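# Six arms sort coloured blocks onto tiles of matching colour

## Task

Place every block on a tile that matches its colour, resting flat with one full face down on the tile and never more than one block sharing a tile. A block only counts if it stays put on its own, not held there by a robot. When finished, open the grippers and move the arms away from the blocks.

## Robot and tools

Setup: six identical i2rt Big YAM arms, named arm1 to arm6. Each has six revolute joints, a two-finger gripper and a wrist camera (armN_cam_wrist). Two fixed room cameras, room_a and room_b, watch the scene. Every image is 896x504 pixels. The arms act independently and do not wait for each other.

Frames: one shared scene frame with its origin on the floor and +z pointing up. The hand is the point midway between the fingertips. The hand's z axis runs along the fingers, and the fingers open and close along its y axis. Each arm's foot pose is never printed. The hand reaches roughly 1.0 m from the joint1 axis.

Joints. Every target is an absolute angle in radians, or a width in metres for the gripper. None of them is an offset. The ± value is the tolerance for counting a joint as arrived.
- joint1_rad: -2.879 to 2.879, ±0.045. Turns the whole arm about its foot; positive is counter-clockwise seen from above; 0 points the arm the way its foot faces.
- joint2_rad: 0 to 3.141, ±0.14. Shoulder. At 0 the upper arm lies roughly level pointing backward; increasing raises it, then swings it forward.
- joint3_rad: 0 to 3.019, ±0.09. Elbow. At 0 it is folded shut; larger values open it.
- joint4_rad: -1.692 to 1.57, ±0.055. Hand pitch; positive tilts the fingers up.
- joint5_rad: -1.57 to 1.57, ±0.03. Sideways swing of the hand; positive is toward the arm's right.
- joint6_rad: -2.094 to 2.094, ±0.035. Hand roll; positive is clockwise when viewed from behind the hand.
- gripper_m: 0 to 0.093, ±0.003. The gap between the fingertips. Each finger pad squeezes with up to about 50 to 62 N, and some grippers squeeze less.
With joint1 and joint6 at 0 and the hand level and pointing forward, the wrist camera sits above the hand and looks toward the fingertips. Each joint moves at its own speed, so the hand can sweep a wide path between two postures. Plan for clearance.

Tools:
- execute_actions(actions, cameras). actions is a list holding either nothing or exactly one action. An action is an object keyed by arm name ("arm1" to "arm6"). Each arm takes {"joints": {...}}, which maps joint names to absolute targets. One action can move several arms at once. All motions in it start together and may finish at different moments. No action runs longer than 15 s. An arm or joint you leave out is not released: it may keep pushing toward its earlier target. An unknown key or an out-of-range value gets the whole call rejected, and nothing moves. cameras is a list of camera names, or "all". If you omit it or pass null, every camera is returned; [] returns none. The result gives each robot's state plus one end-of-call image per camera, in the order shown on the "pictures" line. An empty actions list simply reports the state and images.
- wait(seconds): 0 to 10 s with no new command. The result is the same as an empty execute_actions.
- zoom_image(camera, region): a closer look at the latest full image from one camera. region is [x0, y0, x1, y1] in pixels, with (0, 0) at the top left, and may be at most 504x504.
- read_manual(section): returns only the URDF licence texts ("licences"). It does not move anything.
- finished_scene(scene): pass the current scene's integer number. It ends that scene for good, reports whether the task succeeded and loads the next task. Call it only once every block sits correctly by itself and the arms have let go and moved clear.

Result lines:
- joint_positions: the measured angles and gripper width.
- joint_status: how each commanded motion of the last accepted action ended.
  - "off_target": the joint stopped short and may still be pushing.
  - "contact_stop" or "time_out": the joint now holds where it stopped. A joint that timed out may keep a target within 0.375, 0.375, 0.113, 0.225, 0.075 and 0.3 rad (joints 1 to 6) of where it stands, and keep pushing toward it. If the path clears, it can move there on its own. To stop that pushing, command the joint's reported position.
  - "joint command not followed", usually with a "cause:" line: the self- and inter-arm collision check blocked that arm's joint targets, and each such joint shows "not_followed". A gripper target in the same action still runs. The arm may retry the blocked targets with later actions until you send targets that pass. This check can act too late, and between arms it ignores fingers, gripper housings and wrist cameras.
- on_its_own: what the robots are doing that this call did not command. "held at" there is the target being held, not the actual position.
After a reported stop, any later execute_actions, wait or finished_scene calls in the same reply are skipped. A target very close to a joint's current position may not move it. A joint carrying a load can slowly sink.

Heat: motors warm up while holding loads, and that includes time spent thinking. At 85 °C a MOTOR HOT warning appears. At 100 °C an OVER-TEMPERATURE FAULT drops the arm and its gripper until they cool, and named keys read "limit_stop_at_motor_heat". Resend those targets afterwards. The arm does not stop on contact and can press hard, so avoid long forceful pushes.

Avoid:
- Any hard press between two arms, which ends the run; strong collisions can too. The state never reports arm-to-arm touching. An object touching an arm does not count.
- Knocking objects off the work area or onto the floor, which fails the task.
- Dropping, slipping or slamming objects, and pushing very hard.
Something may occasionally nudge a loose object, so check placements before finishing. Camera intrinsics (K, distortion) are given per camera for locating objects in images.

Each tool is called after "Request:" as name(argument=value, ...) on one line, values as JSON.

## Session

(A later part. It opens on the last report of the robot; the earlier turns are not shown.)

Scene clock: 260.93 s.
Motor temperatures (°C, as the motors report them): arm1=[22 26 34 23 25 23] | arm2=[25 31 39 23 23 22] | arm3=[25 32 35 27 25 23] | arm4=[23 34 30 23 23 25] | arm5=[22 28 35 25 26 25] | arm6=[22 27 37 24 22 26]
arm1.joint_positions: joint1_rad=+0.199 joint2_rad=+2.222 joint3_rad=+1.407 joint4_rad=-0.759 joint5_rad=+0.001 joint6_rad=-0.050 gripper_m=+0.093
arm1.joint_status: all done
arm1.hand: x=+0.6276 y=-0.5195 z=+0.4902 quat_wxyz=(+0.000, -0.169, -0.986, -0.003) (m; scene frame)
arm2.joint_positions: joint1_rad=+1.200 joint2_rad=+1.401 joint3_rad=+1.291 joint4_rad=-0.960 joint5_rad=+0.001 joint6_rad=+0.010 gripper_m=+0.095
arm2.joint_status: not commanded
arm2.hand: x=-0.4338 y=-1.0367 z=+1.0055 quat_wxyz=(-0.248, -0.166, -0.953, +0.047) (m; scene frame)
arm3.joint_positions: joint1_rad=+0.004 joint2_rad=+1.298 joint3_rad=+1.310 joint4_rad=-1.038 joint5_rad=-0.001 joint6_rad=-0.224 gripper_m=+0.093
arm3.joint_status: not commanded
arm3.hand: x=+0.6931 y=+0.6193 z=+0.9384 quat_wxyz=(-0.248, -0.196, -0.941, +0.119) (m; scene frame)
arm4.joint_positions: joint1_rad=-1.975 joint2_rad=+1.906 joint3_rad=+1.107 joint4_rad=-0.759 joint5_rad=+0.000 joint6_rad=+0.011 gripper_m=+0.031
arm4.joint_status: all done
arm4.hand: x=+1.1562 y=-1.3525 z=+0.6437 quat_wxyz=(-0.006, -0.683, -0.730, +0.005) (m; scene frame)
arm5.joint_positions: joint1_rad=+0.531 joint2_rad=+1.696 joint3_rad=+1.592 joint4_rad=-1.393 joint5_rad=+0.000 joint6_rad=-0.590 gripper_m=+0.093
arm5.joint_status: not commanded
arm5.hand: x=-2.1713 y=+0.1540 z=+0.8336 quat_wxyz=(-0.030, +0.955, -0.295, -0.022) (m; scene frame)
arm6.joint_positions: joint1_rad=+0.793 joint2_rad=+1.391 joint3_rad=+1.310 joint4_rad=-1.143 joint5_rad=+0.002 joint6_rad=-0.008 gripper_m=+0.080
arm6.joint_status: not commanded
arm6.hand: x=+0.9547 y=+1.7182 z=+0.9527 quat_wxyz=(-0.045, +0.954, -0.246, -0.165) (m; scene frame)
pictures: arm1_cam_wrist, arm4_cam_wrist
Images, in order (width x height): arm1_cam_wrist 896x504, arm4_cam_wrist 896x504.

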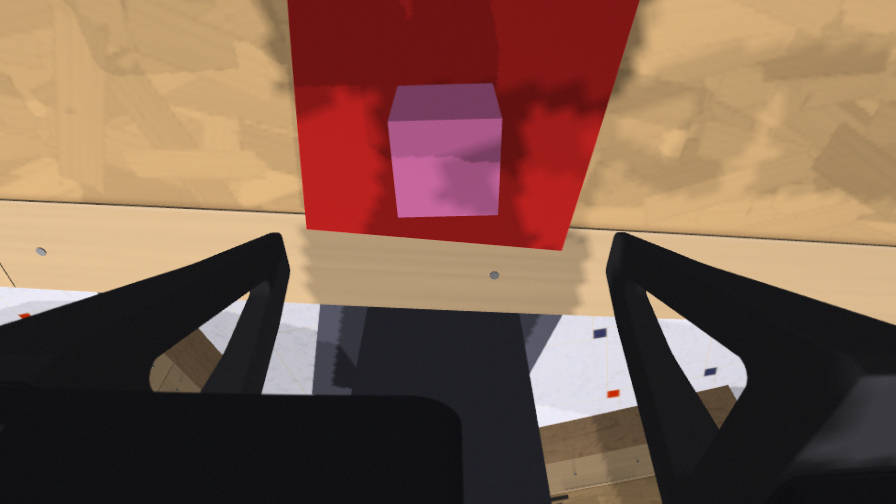

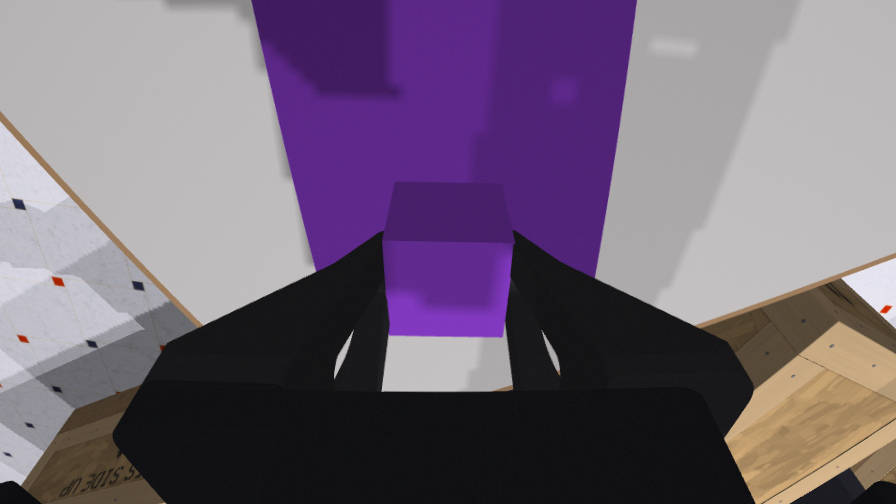

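Request:
execute_actions(actions=[{"arm4":{"joints":{"joint2_rad":2.047,"joint4_rad":-0.625}},"arm1":{"joints":{"joint2_rad":2.352,"joint3_rad":1.455,"joint4_rad":-0.642}}}], cameras=["arm1_cam_wrist","arm4_cam_wrist"])

Scene clock: 268.47 s.
Motor temperatures (°C, as the motors report them): arm1=[22 27 34 23 25 23] | arm2=[25 30 39 23 23 22] | arm3=[25 32 35 27 25 23] | arm4=[23 34 30 23 23 25] | arm5=[22 28 35 25 26 25] | arm6=[22 27 37 24 22 26]
arm1.joint_positions: joint1_rad=+0.199 joint2_rad=+2.356 joint3_rad=+1.439 joint4_rad=-0.650 joint5_rad=+0.001 joint6_rad=-0.050 gripper_m=+0.093
arm1.joint_status: all done
arm1.hand: x=+0.6317 y=-0.5208 z=+0.4247 quat_wxyz=(-0.003, -0.169, -0.986, -0.002) (m; scene frame)
arm2.joint_positions: joint1_rad=+1.200 joint2_rad=+1.401 joint3_rad=+1.291 joint4_rad=-0.960 joint5_rad=+0.001 joint6_rad=+0.010 gripper_m=+0.095
arm2.joint_status: not commanded
arm2.hand: x=-0.4338 y=-1.0367 z=+1.0055 quat_wxyz=(-0.248, -0.166, -0.953, +0.047) (m; scene frame)
arm3.joint_positions: joint1_rad=+0.004 joint2_rad=+1.298 joint3_rad=+1.310 joint4_rad=-1.038 joint5_rad=-0.001 joint6_rad=-0.224 gripper_m=+0.093
arm3.joint_status: not commanded
arm3.hand: x=+0.6931 y=+0.6193 z=+0.9384 quat_wxyz=(-0.248, -0.196, -0.941, +0.119) (m; scene frame)
arm4.joint_positions: joint1_rad=-1.975 joint2_rad=+2.047 joint3_rad=+1.102 joint4_rad=-0.634 joint5_rad=+0.000 joint6_rad=+0.011 gripper_m=+0.031
arm4.joint_status: all done
arm4.hand: x=+1.1560 y=-1.3504 z=+0.5782 quat_wxyz=(+0.002, -0.683, -0.730, -0.002) (m; scene frame)
arm5.joint_positions: joint1_rad=+0.531 joint2_rad=+1.696 joint3_rad=+1.592 joint4_rad=-1.393 joint5_rad=+0.000 joint6_rad=-0.590 gripper_m=+0.093
arm5.joint_status: not commanded
arm5.hand: x=-2.1713 y=+0.1540 z=+0.8336 quat_wxyz=(-0.030, +0.955, -0.295, -0.022) (m; scene frame)
arm6.joint_positions: joint1_rad=+0.793 joint2_rad=+1.391 joint3_rad=+1.310 joint4_rad=-1.143 joint5_rad=+0.002 joint6_rad=-0.008 gripper_m=+0.080
arm6.joint_status: not commanded
arm6.hand: x=+0.9547 y=+1.7182 z=+0.9527 quat_wxyz=(-0.045, +0.954, -0.246, -0.165) (m; scene frame)
pictures: arm1_cam_wrist, arm4_cam_wrist
Images, in order (width x height): arm1_cam_wrist 896x504, arm4_cam_wrist 896x504.

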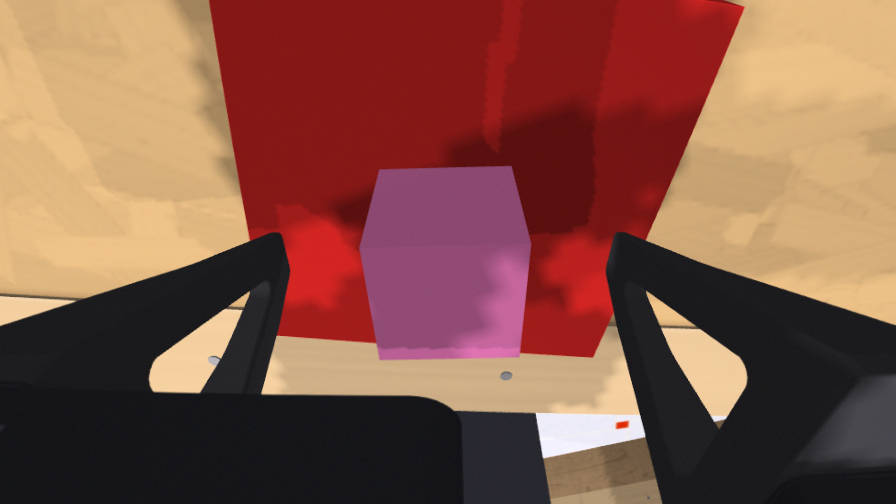

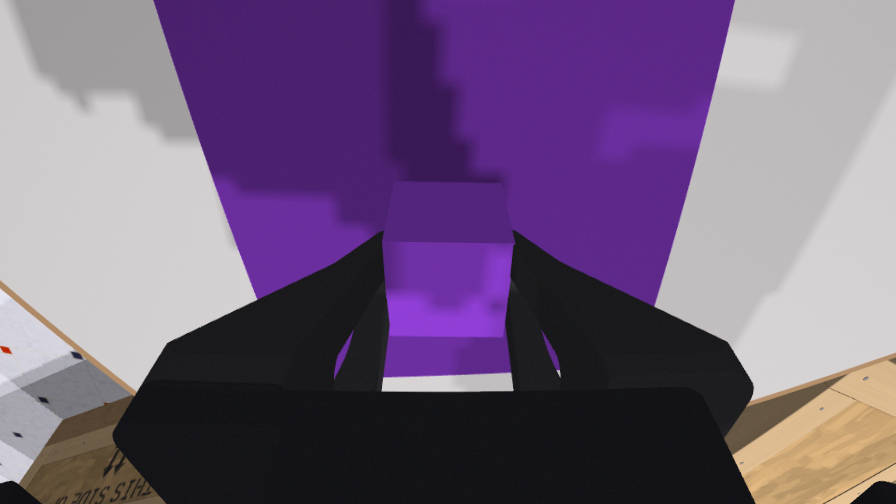

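Request:
execute_actions(actions=[{"arm4":{"joints":{"gripper_m":0.093}},"arm1":{"joints":{"gripper_m":0.024}},"arm2":{"joints":{"joint1_rad":0.8}}}], cameras=[])

Request:
execute_actions(actions=[{"arm4":{"joints":{"joint2_rad":1.75,"joint4_rad":-0.9}},"arm1":{"joints":{"joint2_rad":2.05,"joint4_rad":-0.93}}}], cameras=["arm4_cam_wrist"])

Request:
execute_actions(actions=[{"arm4":{"joints":{"joint1_rad":0.35,"joint2_rad":1.9,"joint3_rad":1.33,"joint6_rad":0.67}},"arm1":{"joints":{"joint1_rad":-2.184,"joint3_rad":1.55,"joint6_rad":-0.16}}}], cameras=[])

Request:
execute_actions(actions=[{"arm4":{"joints":{"joint2_rad":2.275,"joint4_rad":-0.6}},"arm1":{"joints":{"joint2_rad":2.255,"joint4_rad":-0.825}}}], cameras=["arm1_cam_wrist","arm4_cam_wrist"])

Scene clock: 287.93 s.
Motor temperatures (°C, as the motors report them): arm1=[22 28 33 23 25 23] | arm2=[25 30 39 23 23 22] | arm3=[25 31 35 27 25 23] | arm4=[23 34 29 23 23 25] | arm5=[22 28 35 25 26 25] | arm6=[22 27 37 24 22 26]
arm1.joint_positions: joint1_rad=+0.199 joint2_rad=+2.356 joint3_rad=+1.439 joint4_rad=-0.650 joint5_rad=+0.000 joint6_rad=-0.050 gripper_m=+0.037
arm1.joint_status: gripper_m off_target (ended at +0.037, target +0.024)
arm1.hand: x=+0.6317 y=-0.5207 z=+0.4247 quat_wxyz=(-0.003, -0.168, -0.986, -0.002) (m; scene frame)
arm2.joint_positions: joint1_rad=+0.790 joint2_rad=+1.401 joint3_rad=+1.291 joint4_rad=-0.960 joint5_rad=+0.001 joint6_rad=+0.010 gripper_m=+0.095
arm2.joint_status: all done
arm2.hand: x=-0.5435 y=-1.2186 z=+1.0073 quat_wxyz=(-0.236, -0.357, -0.899, +0.094) (m; scene frame)
arm3.joint_positions: joint1_rad=+0.004 joint2_rad=+1.298 joint3_rad=+1.310 joint4_rad=-1.038 joint5_rad=-0.001 joint6_rad=-0.224 gripper_m=+0.093
arm3.joint_status: not commanded
arm3.hand: x=+0.6931 y=+0.6193 z=+0.9384 quat_wxyz=(-0.248, -0.196, -0.941, +0.119) (m; scene frame)
arm4.joint_positions: joint1_rad=-1.975 joint2_rad=+2.047 joint3_rad=+1.102 joint4_rad=-0.634 joint5_rad=+0.000 joint6_rad=+0.011 gripper_m=+0.093
arm4.joint_status: all done
arm4.hand: x=+1.1560 y=-1.3504 z=+0.5782 quat_wxyz=(+0.002, -0.683, -0.730, -0.002) (m; scene frame)
arm5.joint_positions: joint1_rad=+0.531 joint2_rad=+1.696 joint3_rad=+1.592 joint4_rad=-1.393 joint5_rad=+0.000 joint6_rad=-0.590 gripper_m=+0.093
arm5.joint_status: not commanded
arm5.hand: x=-2.1713 y=+0.1540 z=+0.8336 quat_wxyz=(-0.030, +0.955, -0.295, -0.022) (m; scene frame)
arm6.joint_positions: joint1_rad=+0.793 joint2_rad=+1.391 joint3_rad=+1.310 joint4_rad=-1.143 joint5_rad=+0.002 joint6_rad=-0.008 gripper_m=+0.080
arm6.joint_status: not commanded
arm6.hand: x=+0.9547 y=+1.7182 z=+0.9527 quat_wxyz=(-0.045, +0.954, -0.246, -0.165) (m; scene frame)
pictures: none
No camera images: the call's "cameras" was empty. Leave "cameras" out to get every camera's image.

Scene clock: 289.27 s.
Motor temperatures (°C, as the motors report them): arm1=[22 28 33 23 25 23] | arm2=[25 30 39 23 23 22] | arm3=[25 31 35 27 25 23] | arm4=[23 34 29 23 23 25] | arm5=[22 28 35 25 26 25] | arm6=[22 27 37 24 22 26]
arm1.joint_positions: joint1_rad=+0.199 joint2_rad=+2.040 joint3_rad=+1.442 joint4_rad=-0.922 joint5_rad=+0.000 joint6_rad=-0.050 gripper_m=+0.037
arm1.joint_status: all done
arm1.hand: x=+0.6412 y=-0.5257 z=+0.6002 quat_wxyz=(-0.026, -0.168, -0.985, +0.003) (m; scene frame)
arm2.joint_positions: joint1_rad=+0.790 joint2_rad=+1.401 joint3_rad=+1.291 joint4_rad=-0.960 joint5_rad=+0.001 joint6_rad=+0.010 gripper_m=+0.095
arm2.joint_status: not commanded
arm2.hand: x=-0.5435 y=-1.2186 z=+1.0073 quat_wxyz=(-0.236, -0.357, -0.899, +0.094) (m; scene frame)
arm3.joint_positions: joint1_rad=+0.004 joint2_rad=+1.298 joint3_rad=+1.310 joint4_rad=-1.038 joint5_rad=-0.001 joint6_rad=-0.224 gripper_m=+0.093
arm3.joint_status: not commanded
arm3.hand: x=+0.6931 y=+0.6193 z=+0.9384 quat_wxyz=(-0.248, -0.196, -0.941, +0.119) (m; scene frame)
arm4.joint_positions: joint1_rad=-1.975 joint2_rad=+1.739 joint3_rad=+1.100 joint4_rad=-0.891 joint5_rad=+0.000 joint6_rad=+0.011 gripper_m=+0.093
arm4.joint_status: all done
arm4.hand: x=+1.1553 y=-1.3412 z=+0.7167 quat_wxyz=(-0.016, -0.683, -0.730, +0.014) (m; scene frame)
arm5.joint_positions: joint1_rad=+0.531 joint2_rad=+1.696 joint3_rad=+1.592 joint4_rad=-1.393 joint5_rad=+0.000 joint6_rad=-0.590 gripper_m=+0.093
arm5.joint_status: not commanded
arm5.hand: x=-2.1713 y=+0.1540 z=+0.8336 quat_wxyz=(-0.030, +0.955, -0.295, -0.022) (m; scene frame)
arm6.joint_positions: joint1_rad=+0.793 joint2_rad=+1.391 joint3_rad=+1.310 joint4_rad=-1.143 joint5_rad=+0.002 joint6_rad=-0.008 gripper_m=+0.080
arm6.joint_status: not commanded
arm6.hand: x=+0.9547 y=+1.7182 z=+0.9527 quat_wxyz=(-0.045, +0.954, -0.246, -0.165) (m; scene frame)
pictures: arm4_cam_wrist
Images, in order (width x height): arm4_cam_wrist 896x504.

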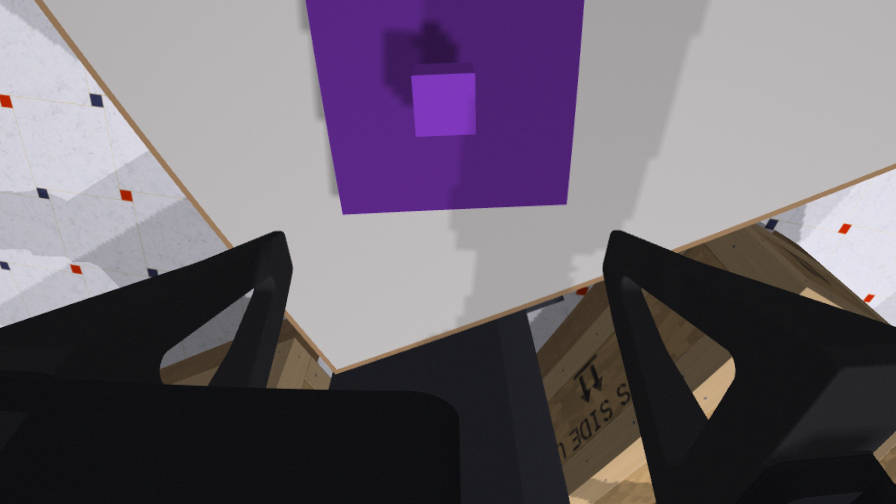

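Scene clock: 291.73 s.
Motor temperatures (°C, as the motors report them): arm1=[22 28 33 23 25 23] | arm2=[25 30 39 23 23 22] | arm3=[25 31 35 27 25 23] | arm4=[23 34 29 23 23 25] | arm5=[22 28 35 25 26 25] | arm6=[22 27 37 24 22 26]
arm1.joint_positions: joint1_rad=-2.189 joint2_rad=+2.043 joint3_rad=+1.530 joint4_rad=-0.925 joint5_rad=+0.001 joint6_rad=-0.149 gripper_m=+0.038
arm1.joint_status: all done
arm1.hand: x=-0.4761 y=-0.5260 z=+0.6259 quat_wxyz=(-0.005, -0.965, -0.254, +0.064) (m; scene frame)
arm2.joint_positions: joint1_rad=+0.790 joint2_rad=+1.401 joint3_rad=+1.291 joint4_rad=-0.960 joint5_rad=+0.001 joint6_rad=+0.010 gripper_m=+0.095
arm2.joint_status: not commanded
arm2.hand: x=-0.5435 y=-1.2186 z=+1.0073 quat_wxyz=(-0.236, -0.357, -0.899, +0.094) (m; scene frame)
arm3.joint_positions: joint1_rad=+0.004 joint2_rad=+1.298 joint3_rad=+1.310 joint4_rad=-1.038 joint5_rad=-0.001 joint6_rad=-0.224 gripper_m=+0.093
arm3.joint_status: not commanded
arm3.hand: x=+0.6931 y=+0.6193 z=+0.9384 quat_wxyz=(-0.248, -0.196, -0.941, +0.119) (m; scene frame)
arm4.joint_positions: joint1_rad=+0.359 joint2_rad=+1.905 joint3_rad=+1.314 joint4_rad=-0.896 joint5_rad=+0.000 joint6_rad=+0.656 gripper_m=+0.093
arm4.joint_status: all done
arm4.hand: x=+1.4845 y=-0.4660 z=+0.7031 quat_wxyz=(-0.030, +0.092, -0.995, -0.027) (m; scene frame)
arm5.joint_positions: joint1_rad=+0.531 joint2_rad=+1.696 joint3_rad=+1.592 joint4_rad=-1.393 joint5_rad=+0.000 joint6_rad=-0.590 gripper_m=+0.093
arm5.joint_status: not commanded
arm5.hand: x=-2.1713 y=+0.1540 z=+0.8336 quat_wxyz=(-0.030, +0.955, -0.295, -0.022) (m; scene frame)
arm6.joint_positions: joint1_rad=+0.793 joint2_rad=+1.391 joint3_rad=+1.310 joint4_rad=-1.143 joint5_rad=+0.002 joint6_rad=-0.008 gripper_m=+0.080
arm6.joint_status: not commanded
arm6.hand: x=+0.9547 y=+1.7182 z=+0.9527 quat_wxyz=(-0.045, +0.954, -0.246, -0.165) (m; scene frame)
pictures: none
No camera images: the call's "cameras" was empty. Leave "cameras" out to get every camera's image.

Scene clock: 293.13 s.
Motor temperatures (°C, as the motors report them): arm1=[22 28 33 23 25 23] | arm2=[25 30 40 23 23 22] | arm3=[25 31 35 27 25 23] | arm4=[23 34 29 23 23 25] | arm5=[22 28 35 25 26 25] | arm6=[22 27 37 24 22 26]
arm1.joint_positions: joint1_rad=-2.189 joint2_rad=+2.277 joint3_rad=+1.529 joint4_rad=-0.832 joint5_rad=+0.001 joint6_rad=-0.149 gripper_m=+0.038
arm1.joint_status: all done
arm1.hand: x=-0.4542 y=-0.5171 z=+0.4895 quat_wxyz=(+0.003, -0.967, -0.254, -0.007) (m; scene frame)
arm2.joint_positions: joint1_rad=+0.790 joint2_rad=+1.401 joint3_rad=+1.291 joint4_rad=-0.960 joint5_rad=+0.001 joint6_rad=+0.010 gripper_m=+0.095
arm2.joint_status: not commanded
arm2.hand: x=-0.5435 y=-1.2186 z=+1.0073 quat_wxyz=(-0.236, -0.357, -0.899, +0.094) (m; scene frame)
arm3.joint_positions: joint1_rad=+0.004 joint2_rad=+1.298 joint3_rad=+1.310 joint4_rad=-1.038 joint5_rad=-0.001 joint6_rad=-0.224 gripper_m=+0.093
arm3.joint_status: not commanded
arm3.hand: x=+0.6931 y=+0.6193 z=+0.9384 quat_wxyz=(-0.248, -0.196, -0.941, +0.119) (m; scene frame)
arm4.joint_positions: joint1_rad=+0.359 joint2_rad=+2.269 joint3_rad=+1.317 joint4_rad=-0.609 joint5_rad=+0.000 joint6_rad=+0.657 gripper_m=+0.093
arm4.joint_status: all done
arm4.hand: x=+1.4801 y=-0.4714 z=+0.5152 quat_wxyz=(-0.004, +0.092, -0.996, -0.002) (m; scene frame)
arm5.joint_positions: joint1_rad=+0.531 joint2_rad=+1.696 joint3_rad=+1.592 joint4_rad=-1.393 joint5_rad=+0.000 joint6_rad=-0.590 gripper_m=+0.093
arm5.joint_status: not commanded
arm5.hand: x=-2.1713 y=+0.1540 z=+0.8336 quat_wxyz=(-0.030, +0.955, -0.295, -0.022) (m; scene frame)
arm6.joint_positions: joint1_rad=+0.793 joint2_rad=+1.391 joint3_rad=+1.310 joint4_rad=-1.143 joint5_rad=+0.002 joint6_rad=-0.008 gripper_m=+0.080
arm6.joint_status: not commanded
arm6.hand: x=+0.9547 y=+1.7182 z=+0.9527 quat_wxyz=(-0.045, +0.954, -0.246, -0.165) (m; scene frame)
pictures: arm1_cam_wrist, arm4_cam_wrist
Images, in order (width x height): arm1_cam_wrist 896x504, arm4_cam_wrist 896x504.

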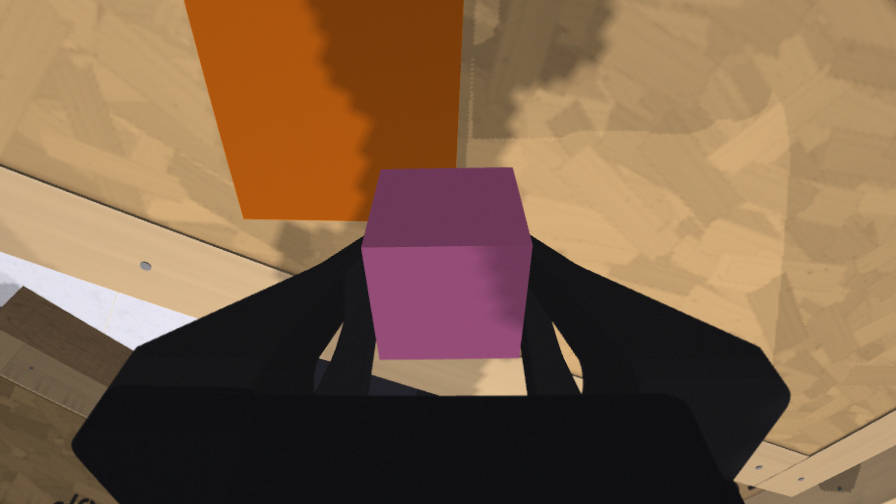

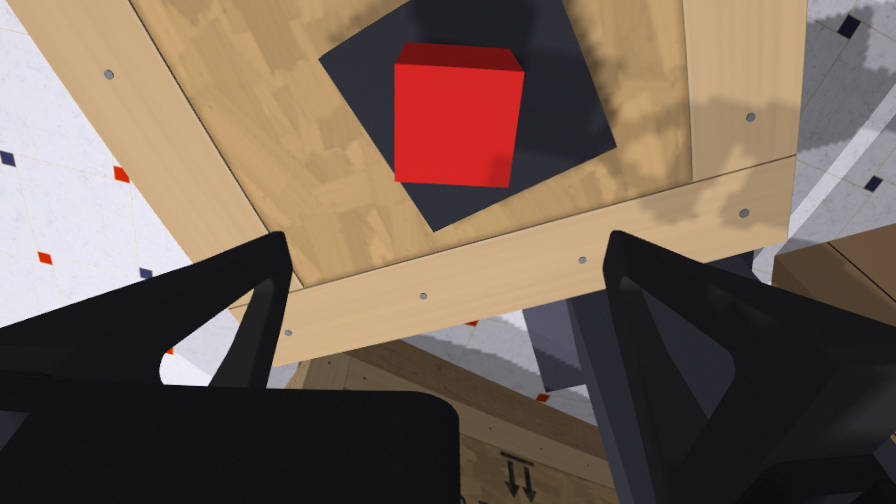

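Request:
execute_actions(actions=[{"arm4":{"joints":{"joint1_rad":0.33,"joint2_rad":2.455,"joint3_rad":1.417,"joint4_rad":-0.51,"joint6_rad":0.7}},"arm1":{"joints":{"joint1_rad":-2.102,"joint2_rad":2.387,"joint4_rad":-0.705,"joint6_rad":-0.06}},"arm2":{"joints":{"joint1_rad":1.1}}}], cameras=["arm1_cam_wrist","arm4_cam_wrist"])

Scene clock: 303.03 s.
Motor temperatures (°C, as the motors report them): arm1=[22 29 33 23 25 23] | arm2=[25 30 40 23 23 22] | arm3=[25 31 35 27 25 23] | arm4=[23 34 29 23 23 25] | arm5=[22 28 35 25 26 25] | arm6=[22 27 37 24 22 26]
arm1.joint_positions: joint1_rad=-2.096 joint2_rad=+2.389 joint3_rad=+1.532 joint4_rad=-0.713 joint5_rad=-0.001 joint6_rad=-0.071 gripper_m=+0.037
arm1.joint_status: all done
arm1.hand: x=-0.4304 y=-0.5669 z=+0.4256 quat_wxyz=(+0.002, -0.965, -0.261, -0.001) (m; scene frame)
arm2.joint_positions: joint1_rad=+1.110 joint2_rad=+1.401 joint3_rad=+1.291 joint4_rad=-0.960 joint5_rad=-0.001 joint6_rad=+0.010 gripper_m=+0.095
arm2.joint_status: all done
arm2.hand: x=-0.4510 y=-1.0795 z=+1.0060 quat_wxyz=(-0.246, -0.208, -0.945, +0.056) (m; scene frame)
arm3.joint_positions: joint1_rad=+0.004 joint2_rad=+1.298 joint3_rad=+1.310 joint4_rad=-1.038 joint5_rad=-0.001 joint6_rad=-0.224 gripper_m=+0.093
arm3.joint_status: not commanded
arm3.hand: x=+0.6931 y=+0.6193 z=+0.9384 quat_wxyz=(-0.248, -0.196, -0.941, +0.119) (m; scene frame)
arm4.joint_positions: joint1_rad=+0.341 joint2_rad=+2.458 joint3_rad=+1.409 joint4_rad=-0.514 joint5_rad=+0.000 joint6_rad=+0.686 gripper_m=+0.093
arm4.joint_status: all done
arm4.hand: x=+1.4937 y=-0.4712 z=+0.4352 quat_wxyz=(-0.003, +0.068, -0.998, -0.001) (m; scene frame)
arm5.joint_positions: joint1_rad=+0.531 joint2_rad=+1.696 joint3_rad=+1.592 joint4_rad=-1.393 joint5_rad=+0.000 joint6_rad=-0.590 gripper_m=+0.093
arm5.joint_status: not commanded
arm5.hand: x=-2.1713 y=+0.1540 z=+0.8336 quat_wxyz=(-0.030, +0.955, -0.295, -0.022) (m; scene frame)
arm6.joint_positions: joint1_rad=+0.793 joint2_rad=+1.391 joint3_rad=+1.310 joint4_rad=-1.143 joint5_rad=+0.002 joint6_rad=-0.008 gripper_m=+0.080
arm6.joint_status: not commanded
arm6.hand: x=+0.9547 y=+1.7182 z=+0.9527 quat_wxyz=(-0.045, +0.954, -0.246, -0.165) (m; scene frame)
pictures: arm1_cam_wrist, arm4_cam_wrist
Images, in order (width x height): arm1_cam_wrist 896x504, arm4_cam_wrist 896x504.

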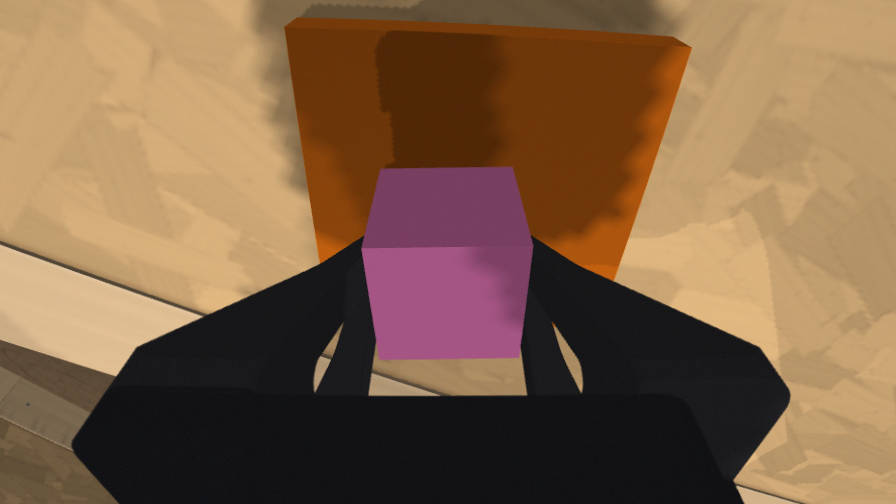

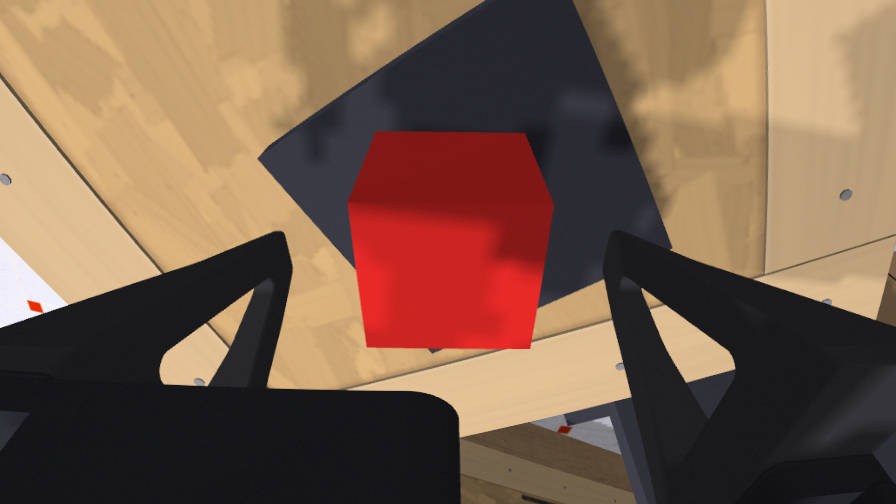

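Request:
execute_actions(actions=[{"arm4":{"joints":{"joint2_rad":2.495,"joint4_rad":-0.49}},"arm1":{"joints":{"joint2_rad":2.414}}}], cameras=[])

Request:
execute_actions(actions=[{"arm4":{"joints":{"gripper_m":0.034}},"arm1":{"joints":{"gripper_m":0.093}}}], cameras=["arm1_cam_wrist","arm4_cam_wrist"])

Request:
execute_actions(actions=[{"arm4":{"joints":{"joint2_rad":2.2,"joint4_rad":-0.75}},"arm1":{"joints":{"joint2_rad":2.1,"joint4_rad":-0.97}}}], cameras=[])

Scene clock: 311.17 s.
Motor temperatures (°C, as the motors report them): arm1=[22 29 33 23 25 23] | arm2=[25 30 40 23 23 22] | arm3=[25 31 35 27 25 23] | arm4=[23 35 29 23 23 25] | arm5=[22 28 35 25 26 25] | arm6=[22 27 37 24 22 26]
arm1.joint_positions: joint1_rad=-2.096 joint2_rad=+2.390 joint3_rad=+1.532 joint4_rad=-0.713 joint5_rad=-0.001 joint6_rad=-0.070 gripper_m=+0.037
arm1.joint_status: all done
arm1.hand: x=-0.4300 y=-0.5667 z=+0.4250 quat_wxyz=(+0.002, -0.965, -0.261, -0.002) (m; scene frame)
arm2.joint_positions: joint1_rad=+1.110 joint2_rad=+1.401 joint3_rad=+1.291 joint4_rad=-0.960 joint5_rad=-0.001 joint6_rad=+0.010 gripper_m=+0.095
arm2.joint_status: not commanded
arm2.hand: x=-0.4510 y=-1.0795 z=+1.0060 quat_wxyz=(-0.246, -0.208, -0.945, +0.056) (m; scene frame)
arm3.joint_positions: joint1_rad=+0.004 joint2_rad=+1.298 joint3_rad=+1.310 joint4_rad=-1.038 joint5_rad=-0.001 joint6_rad=-0.224 gripper_m=+0.093
arm3.joint_status: not commanded
arm3.hand: x=+0.6931 y=+0.6193 z=+0.9384 quat_wxyz=(-0.248, -0.196, -0.941, +0.119) (m; scene frame)
arm4.joint_positions: joint1_rad=+0.341 joint2_rad=+2.475 joint3_rad=+1.409 joint4_rad=-0.500 joint5_rad=+0.000 joint6_rad=+0.686 gripper_m=+0.093
arm4.joint_status: all done
arm4.hand: x=+1.4916 y=-0.4735 z=+0.4266 quat_wxyz=(-0.002, +0.068, -0.998, +0.000) (m; scene frame)
arm5.joint_positions: joint1_rad=+0.531 joint2_rad=+1.696 joint3_rad=+1.592 joint4_rad=-1.393 joint5_rad=+0.000 joint6_rad=-0.590 gripper_m=+0.093
arm5.joint_status: not commanded
arm5.hand: x=-2.1713 y=+0.1540 z=+0.8336 quat_wxyz=(-0.030, +0.955, -0.295, -0.022) (m; scene frame)
arm6.joint_positions: joint1_rad=+0.793 joint2_rad=+1.391 joint3_rad=+1.310 joint4_rad=-1.143 joint5_rad=+0.002 joint6_rad=-0.008 gripper_m=+0.080
arm6.joint_status: not commanded
arm6.hand: x=+0.9547 y=+1.7182 z=+0.9527 quat_wxyz=(-0.045, +0.954, -0.246, -0.165) (m; scene frame)
pictures: none
No camera images: the call's "cameras" was empty. Leave "cameras" out to get every camera's image.

Scene clock: 311.83 s.
Motor temperatures (°C, as the motors report them): arm1=[22 29 33 23 25 23] | arm2=[25 30 40 23 23 22] | arm3=[25 31 35 27 25 23] | arm4=[23 35 29 23 23 25] | arm5=[22 28 35 25 26 25] | arm6=[22 27 37 24 22 26]
arm1.joint_positions: joint1_rad=-2.096 joint2_rad=+2.390 joint3_rad=+1.532 joint4_rad=-0.713 joint5_rad=-0.001 joint6_rad=-0.070 gripper_m=+0.093
arm1.joint_status: all done
arm1.hand: x=-0.4300 y=-0.5667 z=+0.4250 quat_wxyz=(+0.002, -0.965, -0.261, -0.002) (m; scene frame)
arm2.joint_positions: joint1_rad=+1.110 joint2_rad=+1.401 joint3_rad=+1.291 joint4_rad=-0.960 joint5_rad=-0.001 joint6_rad=+0.010 gripper_m=+0.095
arm2.joint_status: not commanded
arm2.hand: x=-0.4510 y=-1.0795 z=+1.0060 quat_wxyz=(-0.246, -0.208, -0.945, +0.056) (m; scene frame)
arm3.joint_positions: joint1_rad=+0.004 joint2_rad=+1.298 joint3_rad=+1.310 joint4_rad=-1.038 joint5_rad=-0.001 joint6_rad=-0.224 gripper_m=+0.093
arm3.joint_status: not commanded
arm3.hand: x=+0.6931 y=+0.6193 z=+0.9384 quat_wxyz=(-0.248, -0.196, -0.941, +0.119) (m; scene frame)
arm4.joint_positions: joint1_rad=+0.341 joint2_rad=+2.475 joint3_rad=+1.409 joint4_rad=-0.500 joint5_rad=+0.000 joint6_rad=+0.687 gripper_m=+0.047
arm4.joint_status: gripper_m off_target (ended at +0.047, target +0.034)
arm4.hand: x=+1.4917 y=-0.4735 z=+0.4266 quat_wxyz=(-0.002, +0.068, -0.998, -0.001) (m; scene frame)
arm5.joint_positions: joint1_rad=+0.531 joint2_rad=+1.696 joint3_rad=+1.592 joint4_rad=-1.393 joint5_rad=+0.000 joint6_rad=-0.590 gripper_m=+0.093
arm5.joint_status: not commanded
arm5.hand: x=-2.1713 y=+0.1540 z=+0.8336 quat_wxyz=(-0.030, +0.955, -0.295, -0.022) (m; scene frame)
arm6.joint_positions: joint1_rad=+0.793 joint2_rad=+1.391 joint3_rad=+1.310 joint4_rad=-1.143 joint5_rad=+0.002 joint6_rad=-0.008 gripper_m=+0.080
arm6.joint_status: not commanded
arm6.hand: x=+0.9547 y=+1.7182 z=+0.9527 quat_wxyz=(-0.045, +0.954, -0.246, -0.165) (m; scene frame)
pictures: arm1_cam_wrist, arm4_cam_wrist
Images, in order (width x height): arm1_cam_wrist 896x504, arm4_cam_wrist 896x504.

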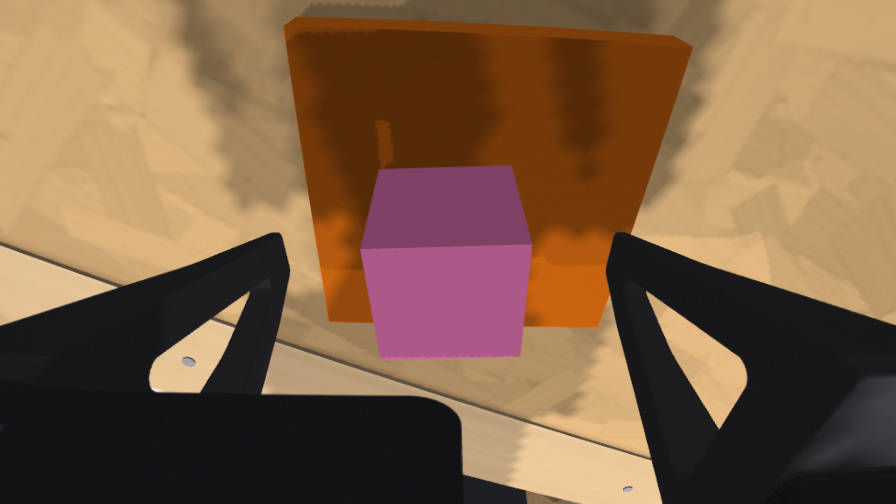

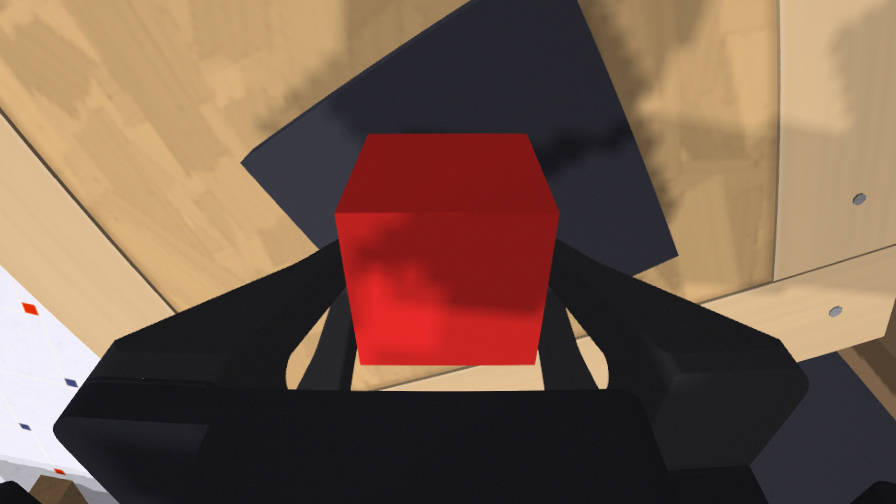

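Scene clock: 313.20 s.
Motor temperatures (°C, as the motors report them): arm1=[22 29 33 23 25 23] | arm2=[25 30 40 23 23 22] | arm3=[25 31 35 27 25 23] | arm4=[23 35 29 23 23 25] | arm5=[22 28 35 25 26 25] | arm6=[22 27 37 24 22 26]
arm1.joint_positions: joint1_rad=-2.096 joint2_rad=+2.086 joint3_rad=+1.542 joint4_rad=-0.962 joint5_rad=-0.001 joint6_rad=-0.070 gripper_m=+0.093
arm1.joint_status: all done
arm1.hand: x=-0.4443 y=-0.5744 z=+0.6035 quat_wxyz=(-0.004, -0.965, -0.261, +0.030) (m; scene frame)
arm2.joint_positions: joint1_rad=+1.110 joint2_rad=+1.401 joint3_rad=+1.291 joint4_rad=-0.960 joint5_rad=-0.001 joint6_rad=+0.010 gripper_m=+0.095
arm2.joint_status: not commanded
arm2.hand: x=-0.4510 y=-1.0795 z=+1.0060 quat_wxyz=(-0.246, -0.208, -0.945, +0.056) (m; scene frame)
arm3.joint_positions: joint1_rad=+0.004 joint2_rad=+1.298 joint3_rad=+1.310 joint4_rad=-1.038 joint5_rad=-0.001 joint6_rad=-0.224 gripper_m=+0.093
arm3.joint_status: not commanded
arm3.hand: x=+0.6931 y=+0.6193 z=+0.9384 quat_wxyz=(-0.248, -0.196, -0.941, +0.119) (m; scene frame)
arm4.joint_positions: joint1_rad=+0.341 joint2_rad=+2.199 joint3_rad=+1.408 joint4_rad=-0.742 joint5_rad=+0.000 joint6_rad=+0.687 gripper_m=+0.047
arm4.joint_status: all done
arm4.hand: x=+1.5115 y=-0.4516 z=+0.5747 quat_wxyz=(-0.013, +0.068, -0.998, -0.011) (m; scene frame)
arm5.joint_positions: joint1_rad=+0.531 joint2_rad=+1.696 joint3_rad=+1.592 joint4_rad=-1.393 joint5_rad=+0.000 joint6_rad=-0.590 gripper_m=+0.093
arm5.joint_status: not commanded
arm5.hand: x=-2.1713 y=+0.1540 z=+0.8336 quat_wxyz=(-0.030, +0.955, -0.295, -0.022) (m; scene frame)
arm6.joint_positions: joint1_rad=+0.793 joint2_rad=+1.391 joint3_rad=+1.310 joint4_rad=-1.143 joint5_rad=+0.002 joint6_rad=-0.008 gripper_m=+0.080
arm6.joint_status: not commanded
arm6.hand: x=+0.9547 y=+1.7182 z=+0.9527 quat_wxyz=(-0.045, +0.954, -0.246, -0.165) (m; scene frame)
pictures: none
No camera images: the call's "cameras" was empty. Leave "cameras" out to get every camera's image.

Request:
execute_actions(actions=[{"arm4":{"joints":{"joint1_rad":2.057,"joint2_rad":2.38,"joint3_rad":1.642,"joint4_rad":-0.8,"joint6_rad":-0.18}},"arm1":{"joints":{"joint1_rad":-2.85,"joint2_rad":1.1,"joint3_rad":1.0,"joint4_rad":-1.3}},"arm2":{"joints":{"joint1_rad":1.6}}}], cameras=[])

Request:
execute_actions(actions=[{"arm4":{"joints":{"joint2_rad":2.553,"joint4_rad":-0.63}},"arm2":{"joints":{"joint1_rad":2.135,"joint2_rad":2.47,"joint3_rad":1.56,"joint4_rad":-0.63}}}], cameras=["arm2_cam_wrist","arm4_cam_wrist"])

Scene clock: 329.27 s.
Motor temperatures (°C, as the motors report them): arm1=[22 28 33 23 25 23] | arm2=[25 30 40 23 23 22] | arm3=[25 31 35 27 25 23] | arm4=[23 35 29 23 23 25] | arm5=[22 28 35 25 26 25] | arm6=[22 27 37 24 22 26]
arm1.joint_positions: joint1_rad=-2.845 joint2_rad=+1.097 joint3_rad=+0.999 joint4_rad=-1.293 joint5_rad=+0.001 joint6_rad=-0.068 gripper_m=+0.093
arm1.joint_status: all done
arm1.hand: x=-0.2171 y=-0.2099 z=+0.8419 quat_wxyz=(+0.019, -0.990, +0.110, +0.087) (m; scene frame)
arm2.joint_positions: joint1_rad=+1.606 joint2_rad=+1.401 joint3_rad=+1.291 joint4_rad=-0.960 joint5_rad=-0.001 joint6_rad=+0.010 gripper_m=+0.095
arm2.joint_status: all done
arm2.hand: x=-0.4055 y=-0.8274 z=+1.0029 quat_wxyz=(-0.250, +0.031, -0.968, -0.004) (m; scene frame)
arm3.joint_positions: joint1_rad=+0.004 joint2_rad=+1.298 joint3_rad=+1.310 joint4_rad=-1.038 joint5_rad=-0.001 joint6_rad=-0.224 gripper_m=+0.093
arm3.joint_status: not commanded
arm3.hand: x=+0.6931 y=+0.6193 z=+0.9384 quat_wxyz=(-0.248, -0.196, -0.941, +0.119) (m; scene frame)
arm4.joint_positions: joint1_rad=+2.069 joint2_rad=+2.380 joint3_rad=+1.645 joint4_rad=-0.791 joint5_rad=-0.002 joint6_rad=-0.167 gripper_m=+0.047
arm4.joint_status: all done
arm4.hand: x=+0.5897 y=-0.5200 z=+0.5361 quat_wxyz=(-0.006, +0.977, -0.210, -0.021) (m; scene frame)
arm5.joint_positions: joint1_rad=+0.531 joint2_rad=+1.696 joint3_rad=+1.592 joint4_rad=-1.393 joint5_rad=+0.000 joint6_rad=-0.590 gripper_m=+0.093
arm5.joint_status: not commanded
arm5.hand: x=-2.1713 y=+0.1540 z=+0.8336 quat_wxyz=(-0.030, +0.955, -0.295, -0.022) (m; scene frame)
arm6.joint_positions: joint1_rad=+0.793 joint2_rad=+1.391 joint3_rad=+1.310 joint4_rad=-1.143 joint5_rad=+0.002 joint6_rad=-0.008 gripper_m=+0.080
arm6.joint_status: not commanded
arm6.hand: x=+0.9547 y=+1.7182 z=+0.9527 quat_wxyz=(-0.045, +0.954, -0.246, -0.165) (m; scene frame)
pictures: none
No camera images: the call's "cameras" was empty. Leave "cameras" out to get every camera's image.

Scene clock: 331.00 s.
Motor temperatures (°C, as the motors report them): arm1=[22 28 33 23 25 23] | arm2=[25 31 40 23 23 22] | arm3=[25 31 35 27 25 23] | arm4=[23 35 29 23 23 25] | arm5=[22 28 35 25 26 25] | arm6=[22 27 37 24 22 26]
arm1.joint_positions: joint1_rad=-2.845 joint2_rad=+1.097 joint3_rad=+0.999 joint4_rad=-1.293 joint5_rad=+0.001 joint6_rad=-0.068 gripper_m=+0.093
arm1.joint_status: not commanded
arm1.hand: x=-0.2171 y=-0.2099 z=+0.8419 quat_wxyz=(+0.019, -0.990, +0.110, +0.087) (m; scene frame)
arm2.joint_positions: joint1_rad=+2.136 joint2_rad=+2.480 joint3_rad=+1.535 joint4_rad=-0.629 joint5_rad=-0.001 joint6_rad=+0.010 gripper_m=+0.095
arm2.joint_status: all done
arm2.hand: x=-0.4404 y=-0.5400 z=+0.4956 quat_wxyz=(+0.001, +0.291, -0.957, +0.007) (m; scene frame)
arm3.joint_positions: joint1_rad=+0.004 joint2_rad=+1.298 joint3_rad=+1.310 joint4_rad=-1.038 joint5_rad=-0.001 joint6_rad=-0.224 gripper_m=+0.093
arm3.joint_status: not commanded
arm3.hand: x=+0.6931 y=+0.6193 z=+0.9384 quat_wxyz=(-0.248, -0.196, -0.941, +0.119) (m; scene frame)
arm4.joint_positions: joint1_rad=+2.069 joint2_rad=+2.557 joint3_rad=+1.640 joint4_rad=-0.639 joint5_rad=-0.002 joint6_rad=-0.167 gripper_m=+0.047
arm4.joint_status: all done
arm4.hand: x=+0.6114 y=-0.5343 z=+0.4294 quat_wxyz=(-0.001, +0.978, -0.210, -0.007) (m; scene frame)
arm5.joint_positions: joint1_rad=+0.531 joint2_rad=+1.696 joint3_rad=+1.592 joint4_rad=-1.393 joint5_rad=+0.000 joint6_rad=-0.590 gripper_m=+0.093
arm5.joint_status: not commanded
arm5.hand: x=-2.1713 y=+0.1540 z=+0.8336 quat_wxyz=(-0.030, +0.955, -0.295, -0.022) (m; scene frame)
arm6.joint_positions: joint1_rad=+0.793 joint2_rad=+1.391 joint3_rad=+1.310 joint4_rad=-1.143 joint5_rad=+0.002 joint6_rad=-0.008 gripper_m=+0.080
arm6.joint_status: not commanded
arm6.hand: x=+0.9547 y=+1.7182 z=+0.9527 quat_wxyz=(-0.045, +0.954, -0.246, -0.165) (m; scene frame)
pictures: arm2_cam_wrist, arm4_cam_wrist
Images, in order (width x height): arm2_cam_wrist 896x504, arm4_cam_wrist 896x504.

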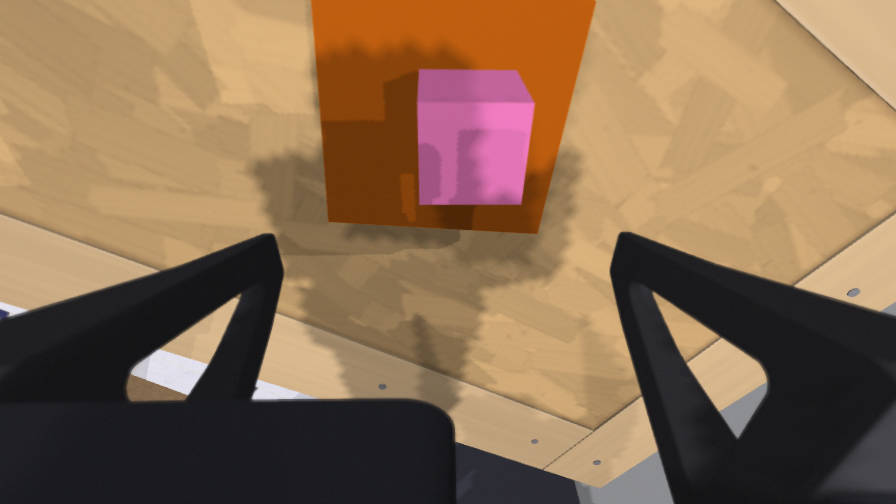

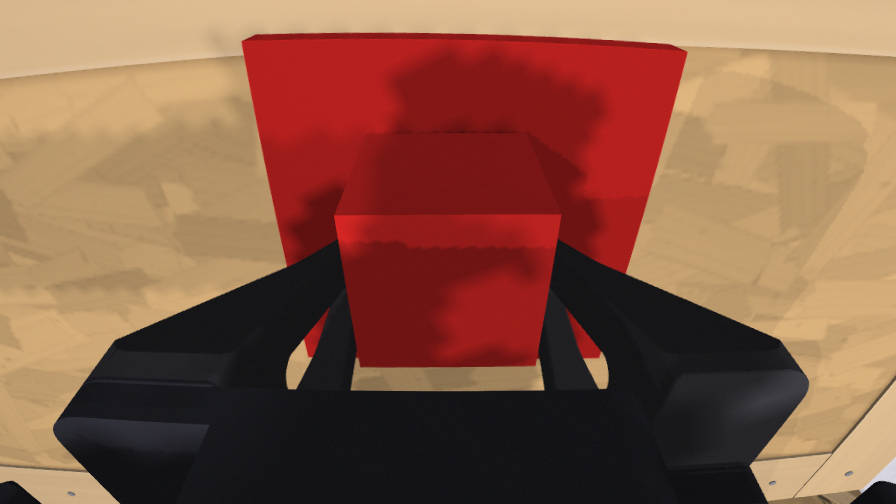

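Request:
execute_actions(actions=[{"arm4":{"joints":{"joint2_rad":2.59}},"arm2":{"joints":{"joint1_rad":2.113,"joint2_rad":2.62,"joint3_rad":1.652,"joint4_rad":-0.57}}}], cameras=["arm2_cam_wrist","arm4_cam_wrist"])

Scene clock: 339.13 s.
Motor temperatures (°C, as the motors report them): arm1=[22 27 34 23 25 23] | arm2=[25 32 38 23 23 22] | arm3=[25 31 35 27 25 23] | arm4=[23 36 29 23 23 25] | arm5=[22 28 35 25 26 25] | arm6=[22 27 37 24 22 26]
arm1.joint_positions: joint1_rad=-2.845 joint2_rad=+1.097 joint3_rad=+0.999 joint4_rad=-1.293 joint5_rad=+0.001 joint6_rad=-0.068 gripper_m=+0.093
arm1.joint_status: not commanded
arm1.hand: x=-0.2171 y=-0.2099 z=+0.8419 quat_wxyz=(+0.019, -0.990, +0.110, +0.087) (m; scene frame)
arm2.joint_positions: joint1_rad=+2.121 joint2_rad=+2.610 joint3_rad=+1.641 joint4_rad=-0.576 joint5_rad=-0.001 joint6_rad=+0.010 gripper_m=+0.095
arm2.joint_status: all done
arm2.hand: x=-0.4186 y=-0.5371 z=+0.4447 quat_wxyz=(-0.013, +0.283, -0.959, +0.003) (m; scene frame)
arm3.joint_positions: joint1_rad=+0.004 joint2_rad=+1.298 joint3_rad=+1.310 joint4_rad=-1.038 joint5_rad=-0.001 joint6_rad=-0.224 gripper_m=+0.093
arm3.joint_status: not commanded
arm3.hand: x=+0.6931 y=+0.6193 z=+0.9384 quat_wxyz=(-0.248, -0.196, -0.941, +0.119) (m; scene frame)
arm4.joint_positions: joint1_rad=+2.069 joint2_rad=+2.562 joint3_rad=+1.640 joint4_rad=-0.638 joint5_rad=-0.002 joint6_rad=-0.167 gripper_m=+0.047
arm4.joint_status: all done
arm4.hand: x=+0.6131 y=-0.5355 z=+0.4260 quat_wxyz=(+0.000, +0.978, -0.210, -0.005) (m; scene frame)
arm5.joint_positions: joint1_rad=+0.531 joint2_rad=+1.696 joint3_rad=+1.592 joint4_rad=-1.393 joint5_rad=+0.000 joint6_rad=-0.590 gripper_m=+0.093
arm5.joint_status: not commanded
arm5.hand: x=-2.1713 y=+0.1540 z=+0.8336 quat_wxyz=(-0.030, +0.955, -0.295, -0.022) (m; scene frame)
arm6.joint_positions: joint1_rad=+0.793 joint2_rad=+1.391 joint3_rad=+1.310 joint4_rad=-1.143 joint5_rad=+0.002 joint6_rad=-0.008 gripper_m=+0.080
arm6.joint_status: not commanded
arm6.hand: x=+0.9547 y=+1.7182 z=+0.9527 quat_wxyz=(-0.045, +0.954, -0.246, -0.165) (m; scene frame)
pictures: arm2_cam_wrist, arm4_cam_wrist
Images, in order (width x height): arm2_cam_wrist 896x504, arm4_cam_wrist 896x504.

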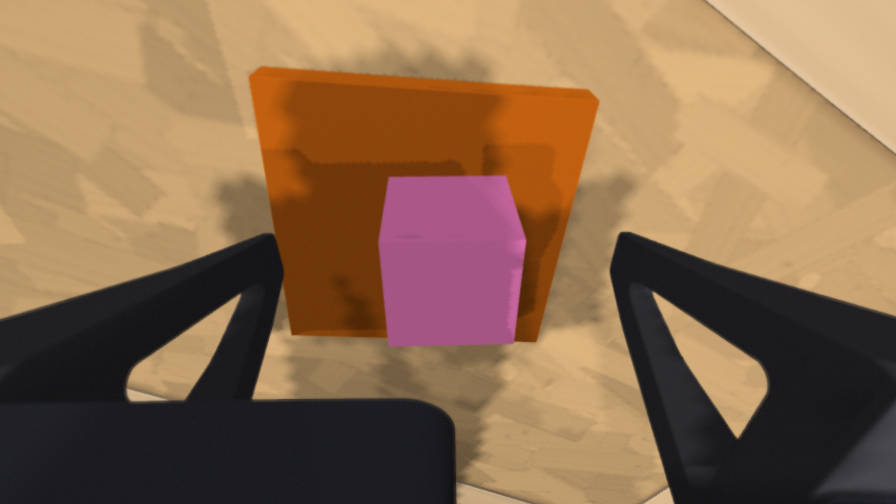

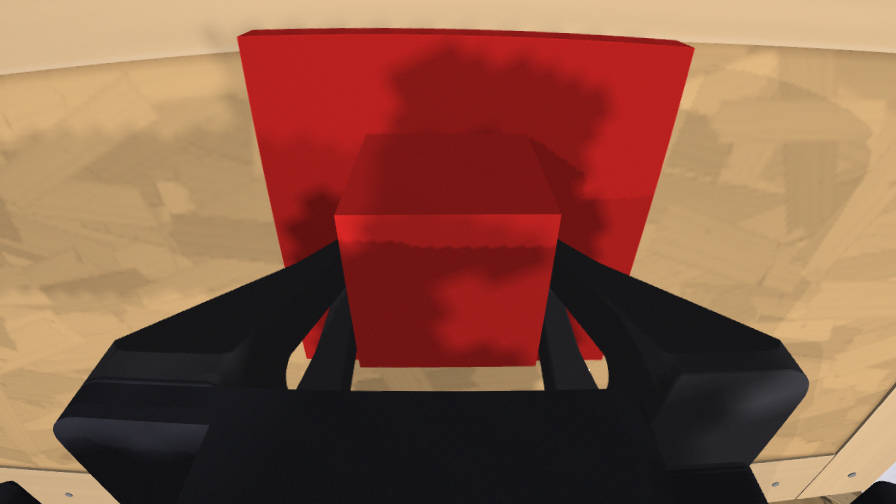

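Request:
execute_actions(actions=[{"arm4":{"joints":{"gripper_m":0.093}},"arm2":{"joints":{"joint2_rad":2.655}}}], cameras=["arm2_cam_wrist","arm4_cam_wrist"])

Scene clock: 344.40 s.
Motor temperatures (°C, as the motors report them): arm1=[22 27 34 23 25 23] | arm2=[25 32 37 23 23 22] | arm3=[25 31 35 27 25 23] | arm4=[23 36 29 23 23 25] | arm5=[22 28 35 25 26 25] | arm6=[22 27 37 24 22 26]
arm1.joint_positions: joint1_rad=-2.845 joint2_rad=+1.097 joint3_rad=+0.999 joint4_rad=-1.293 joint5_rad=+0.001 joint6_rad=-0.068 gripper_m=+0.093
arm1.joint_status: not commanded
arm1.hand: x=-0.2171 y=-0.2099 z=+0.8419 quat_wxyz=(+0.019, -0.990, +0.110, +0.087) (m; scene frame)
arm2.joint_positions: joint1_rad=+2.121 joint2_rad=+2.629 joint3_rad=+1.641 joint4_rad=-0.576 joint5_rad=-0.001 joint6_rad=+0.010 gripper_m=+0.095
arm2.joint_status: all done
arm2.hand: x=-0.4254 y=-0.5418 z=+0.4337 quat_wxyz=(-0.004, +0.283, -0.959, +0.006) (m; scene frame)
arm3.joint_positions: joint1_rad=+0.004 joint2_rad=+1.298 joint3_rad=+1.310 joint4_rad=-1.038 joint5_rad=-0.001 joint6_rad=-0.224 gripper_m=+0.093
arm3.joint_status: not commanded
arm3.hand: x=+0.6931 y=+0.6193 z=+0.9384 quat_wxyz=(-0.248, -0.196, -0.941, +0.119) (m; scene frame)
arm4.joint_positions: joint1_rad=+2.069 joint2_rad=+2.565 joint3_rad=+1.640 joint4_rad=-0.638 joint5_rad=-0.002 joint6_rad=-0.167 gripper_m=+0.093
arm4.joint_status: all done
arm4.hand: x=+0.6140 y=-0.5361 z=+0.4244 quat_wxyz=(+0.001, +0.978, -0.210, -0.004) (m; scene frame)
arm5.joint_positions: joint1_rad=+0.531 joint2_rad=+1.696 joint3_rad=+1.592 joint4_rad=-1.393 joint5_rad=+0.000 joint6_rad=-0.590 gripper_m=+0.093
arm5.joint_status: not commanded
arm5.hand: x=-2.1713 y=+0.1540 z=+0.8336 quat_wxyz=(-0.030, +0.955, -0.295, -0.022) (m; scene frame)
arm6.joint_positions: joint1_rad=+0.793 joint2_rad=+1.391 joint3_rad=+1.310 joint4_rad=-1.143 joint5_rad=+0.002 joint6_rad=-0.008 gripper_m=+0.080
arm6.joint_status: not commanded
arm6.hand: x=+0.9547 y=+1.7182 z=+0.9527 quat_wxyz=(-0.045, +0.954, -0.246, -0.165) (m; scene frame)
pictures: arm2_cam_wrist, arm4_cam_wrist
Images, in order (width x height): arm2_cam_wrist 896x504, arm4_cam_wrist 896x504.

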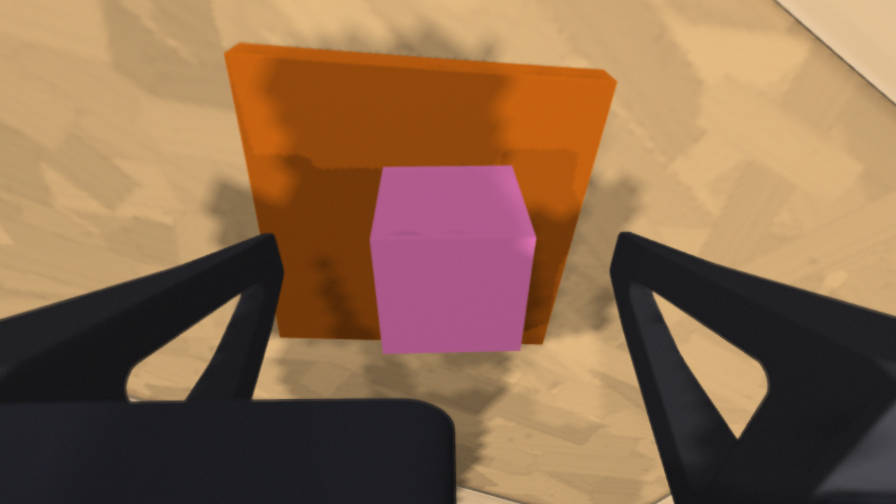

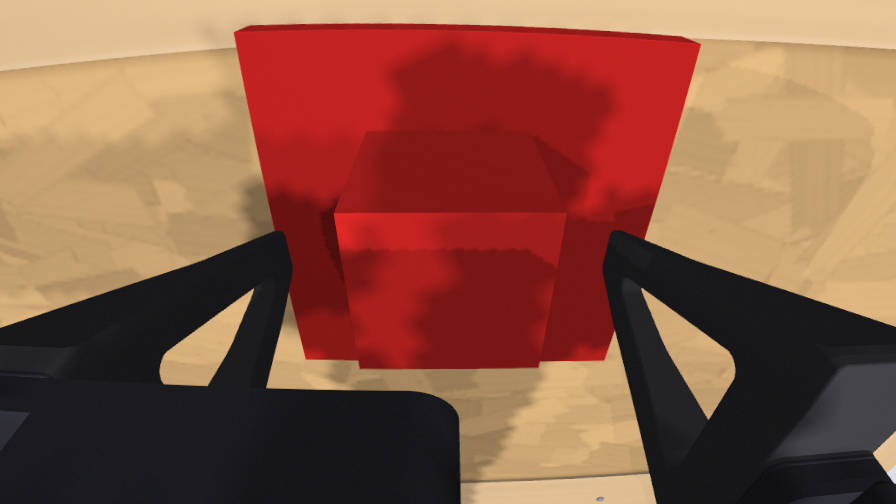

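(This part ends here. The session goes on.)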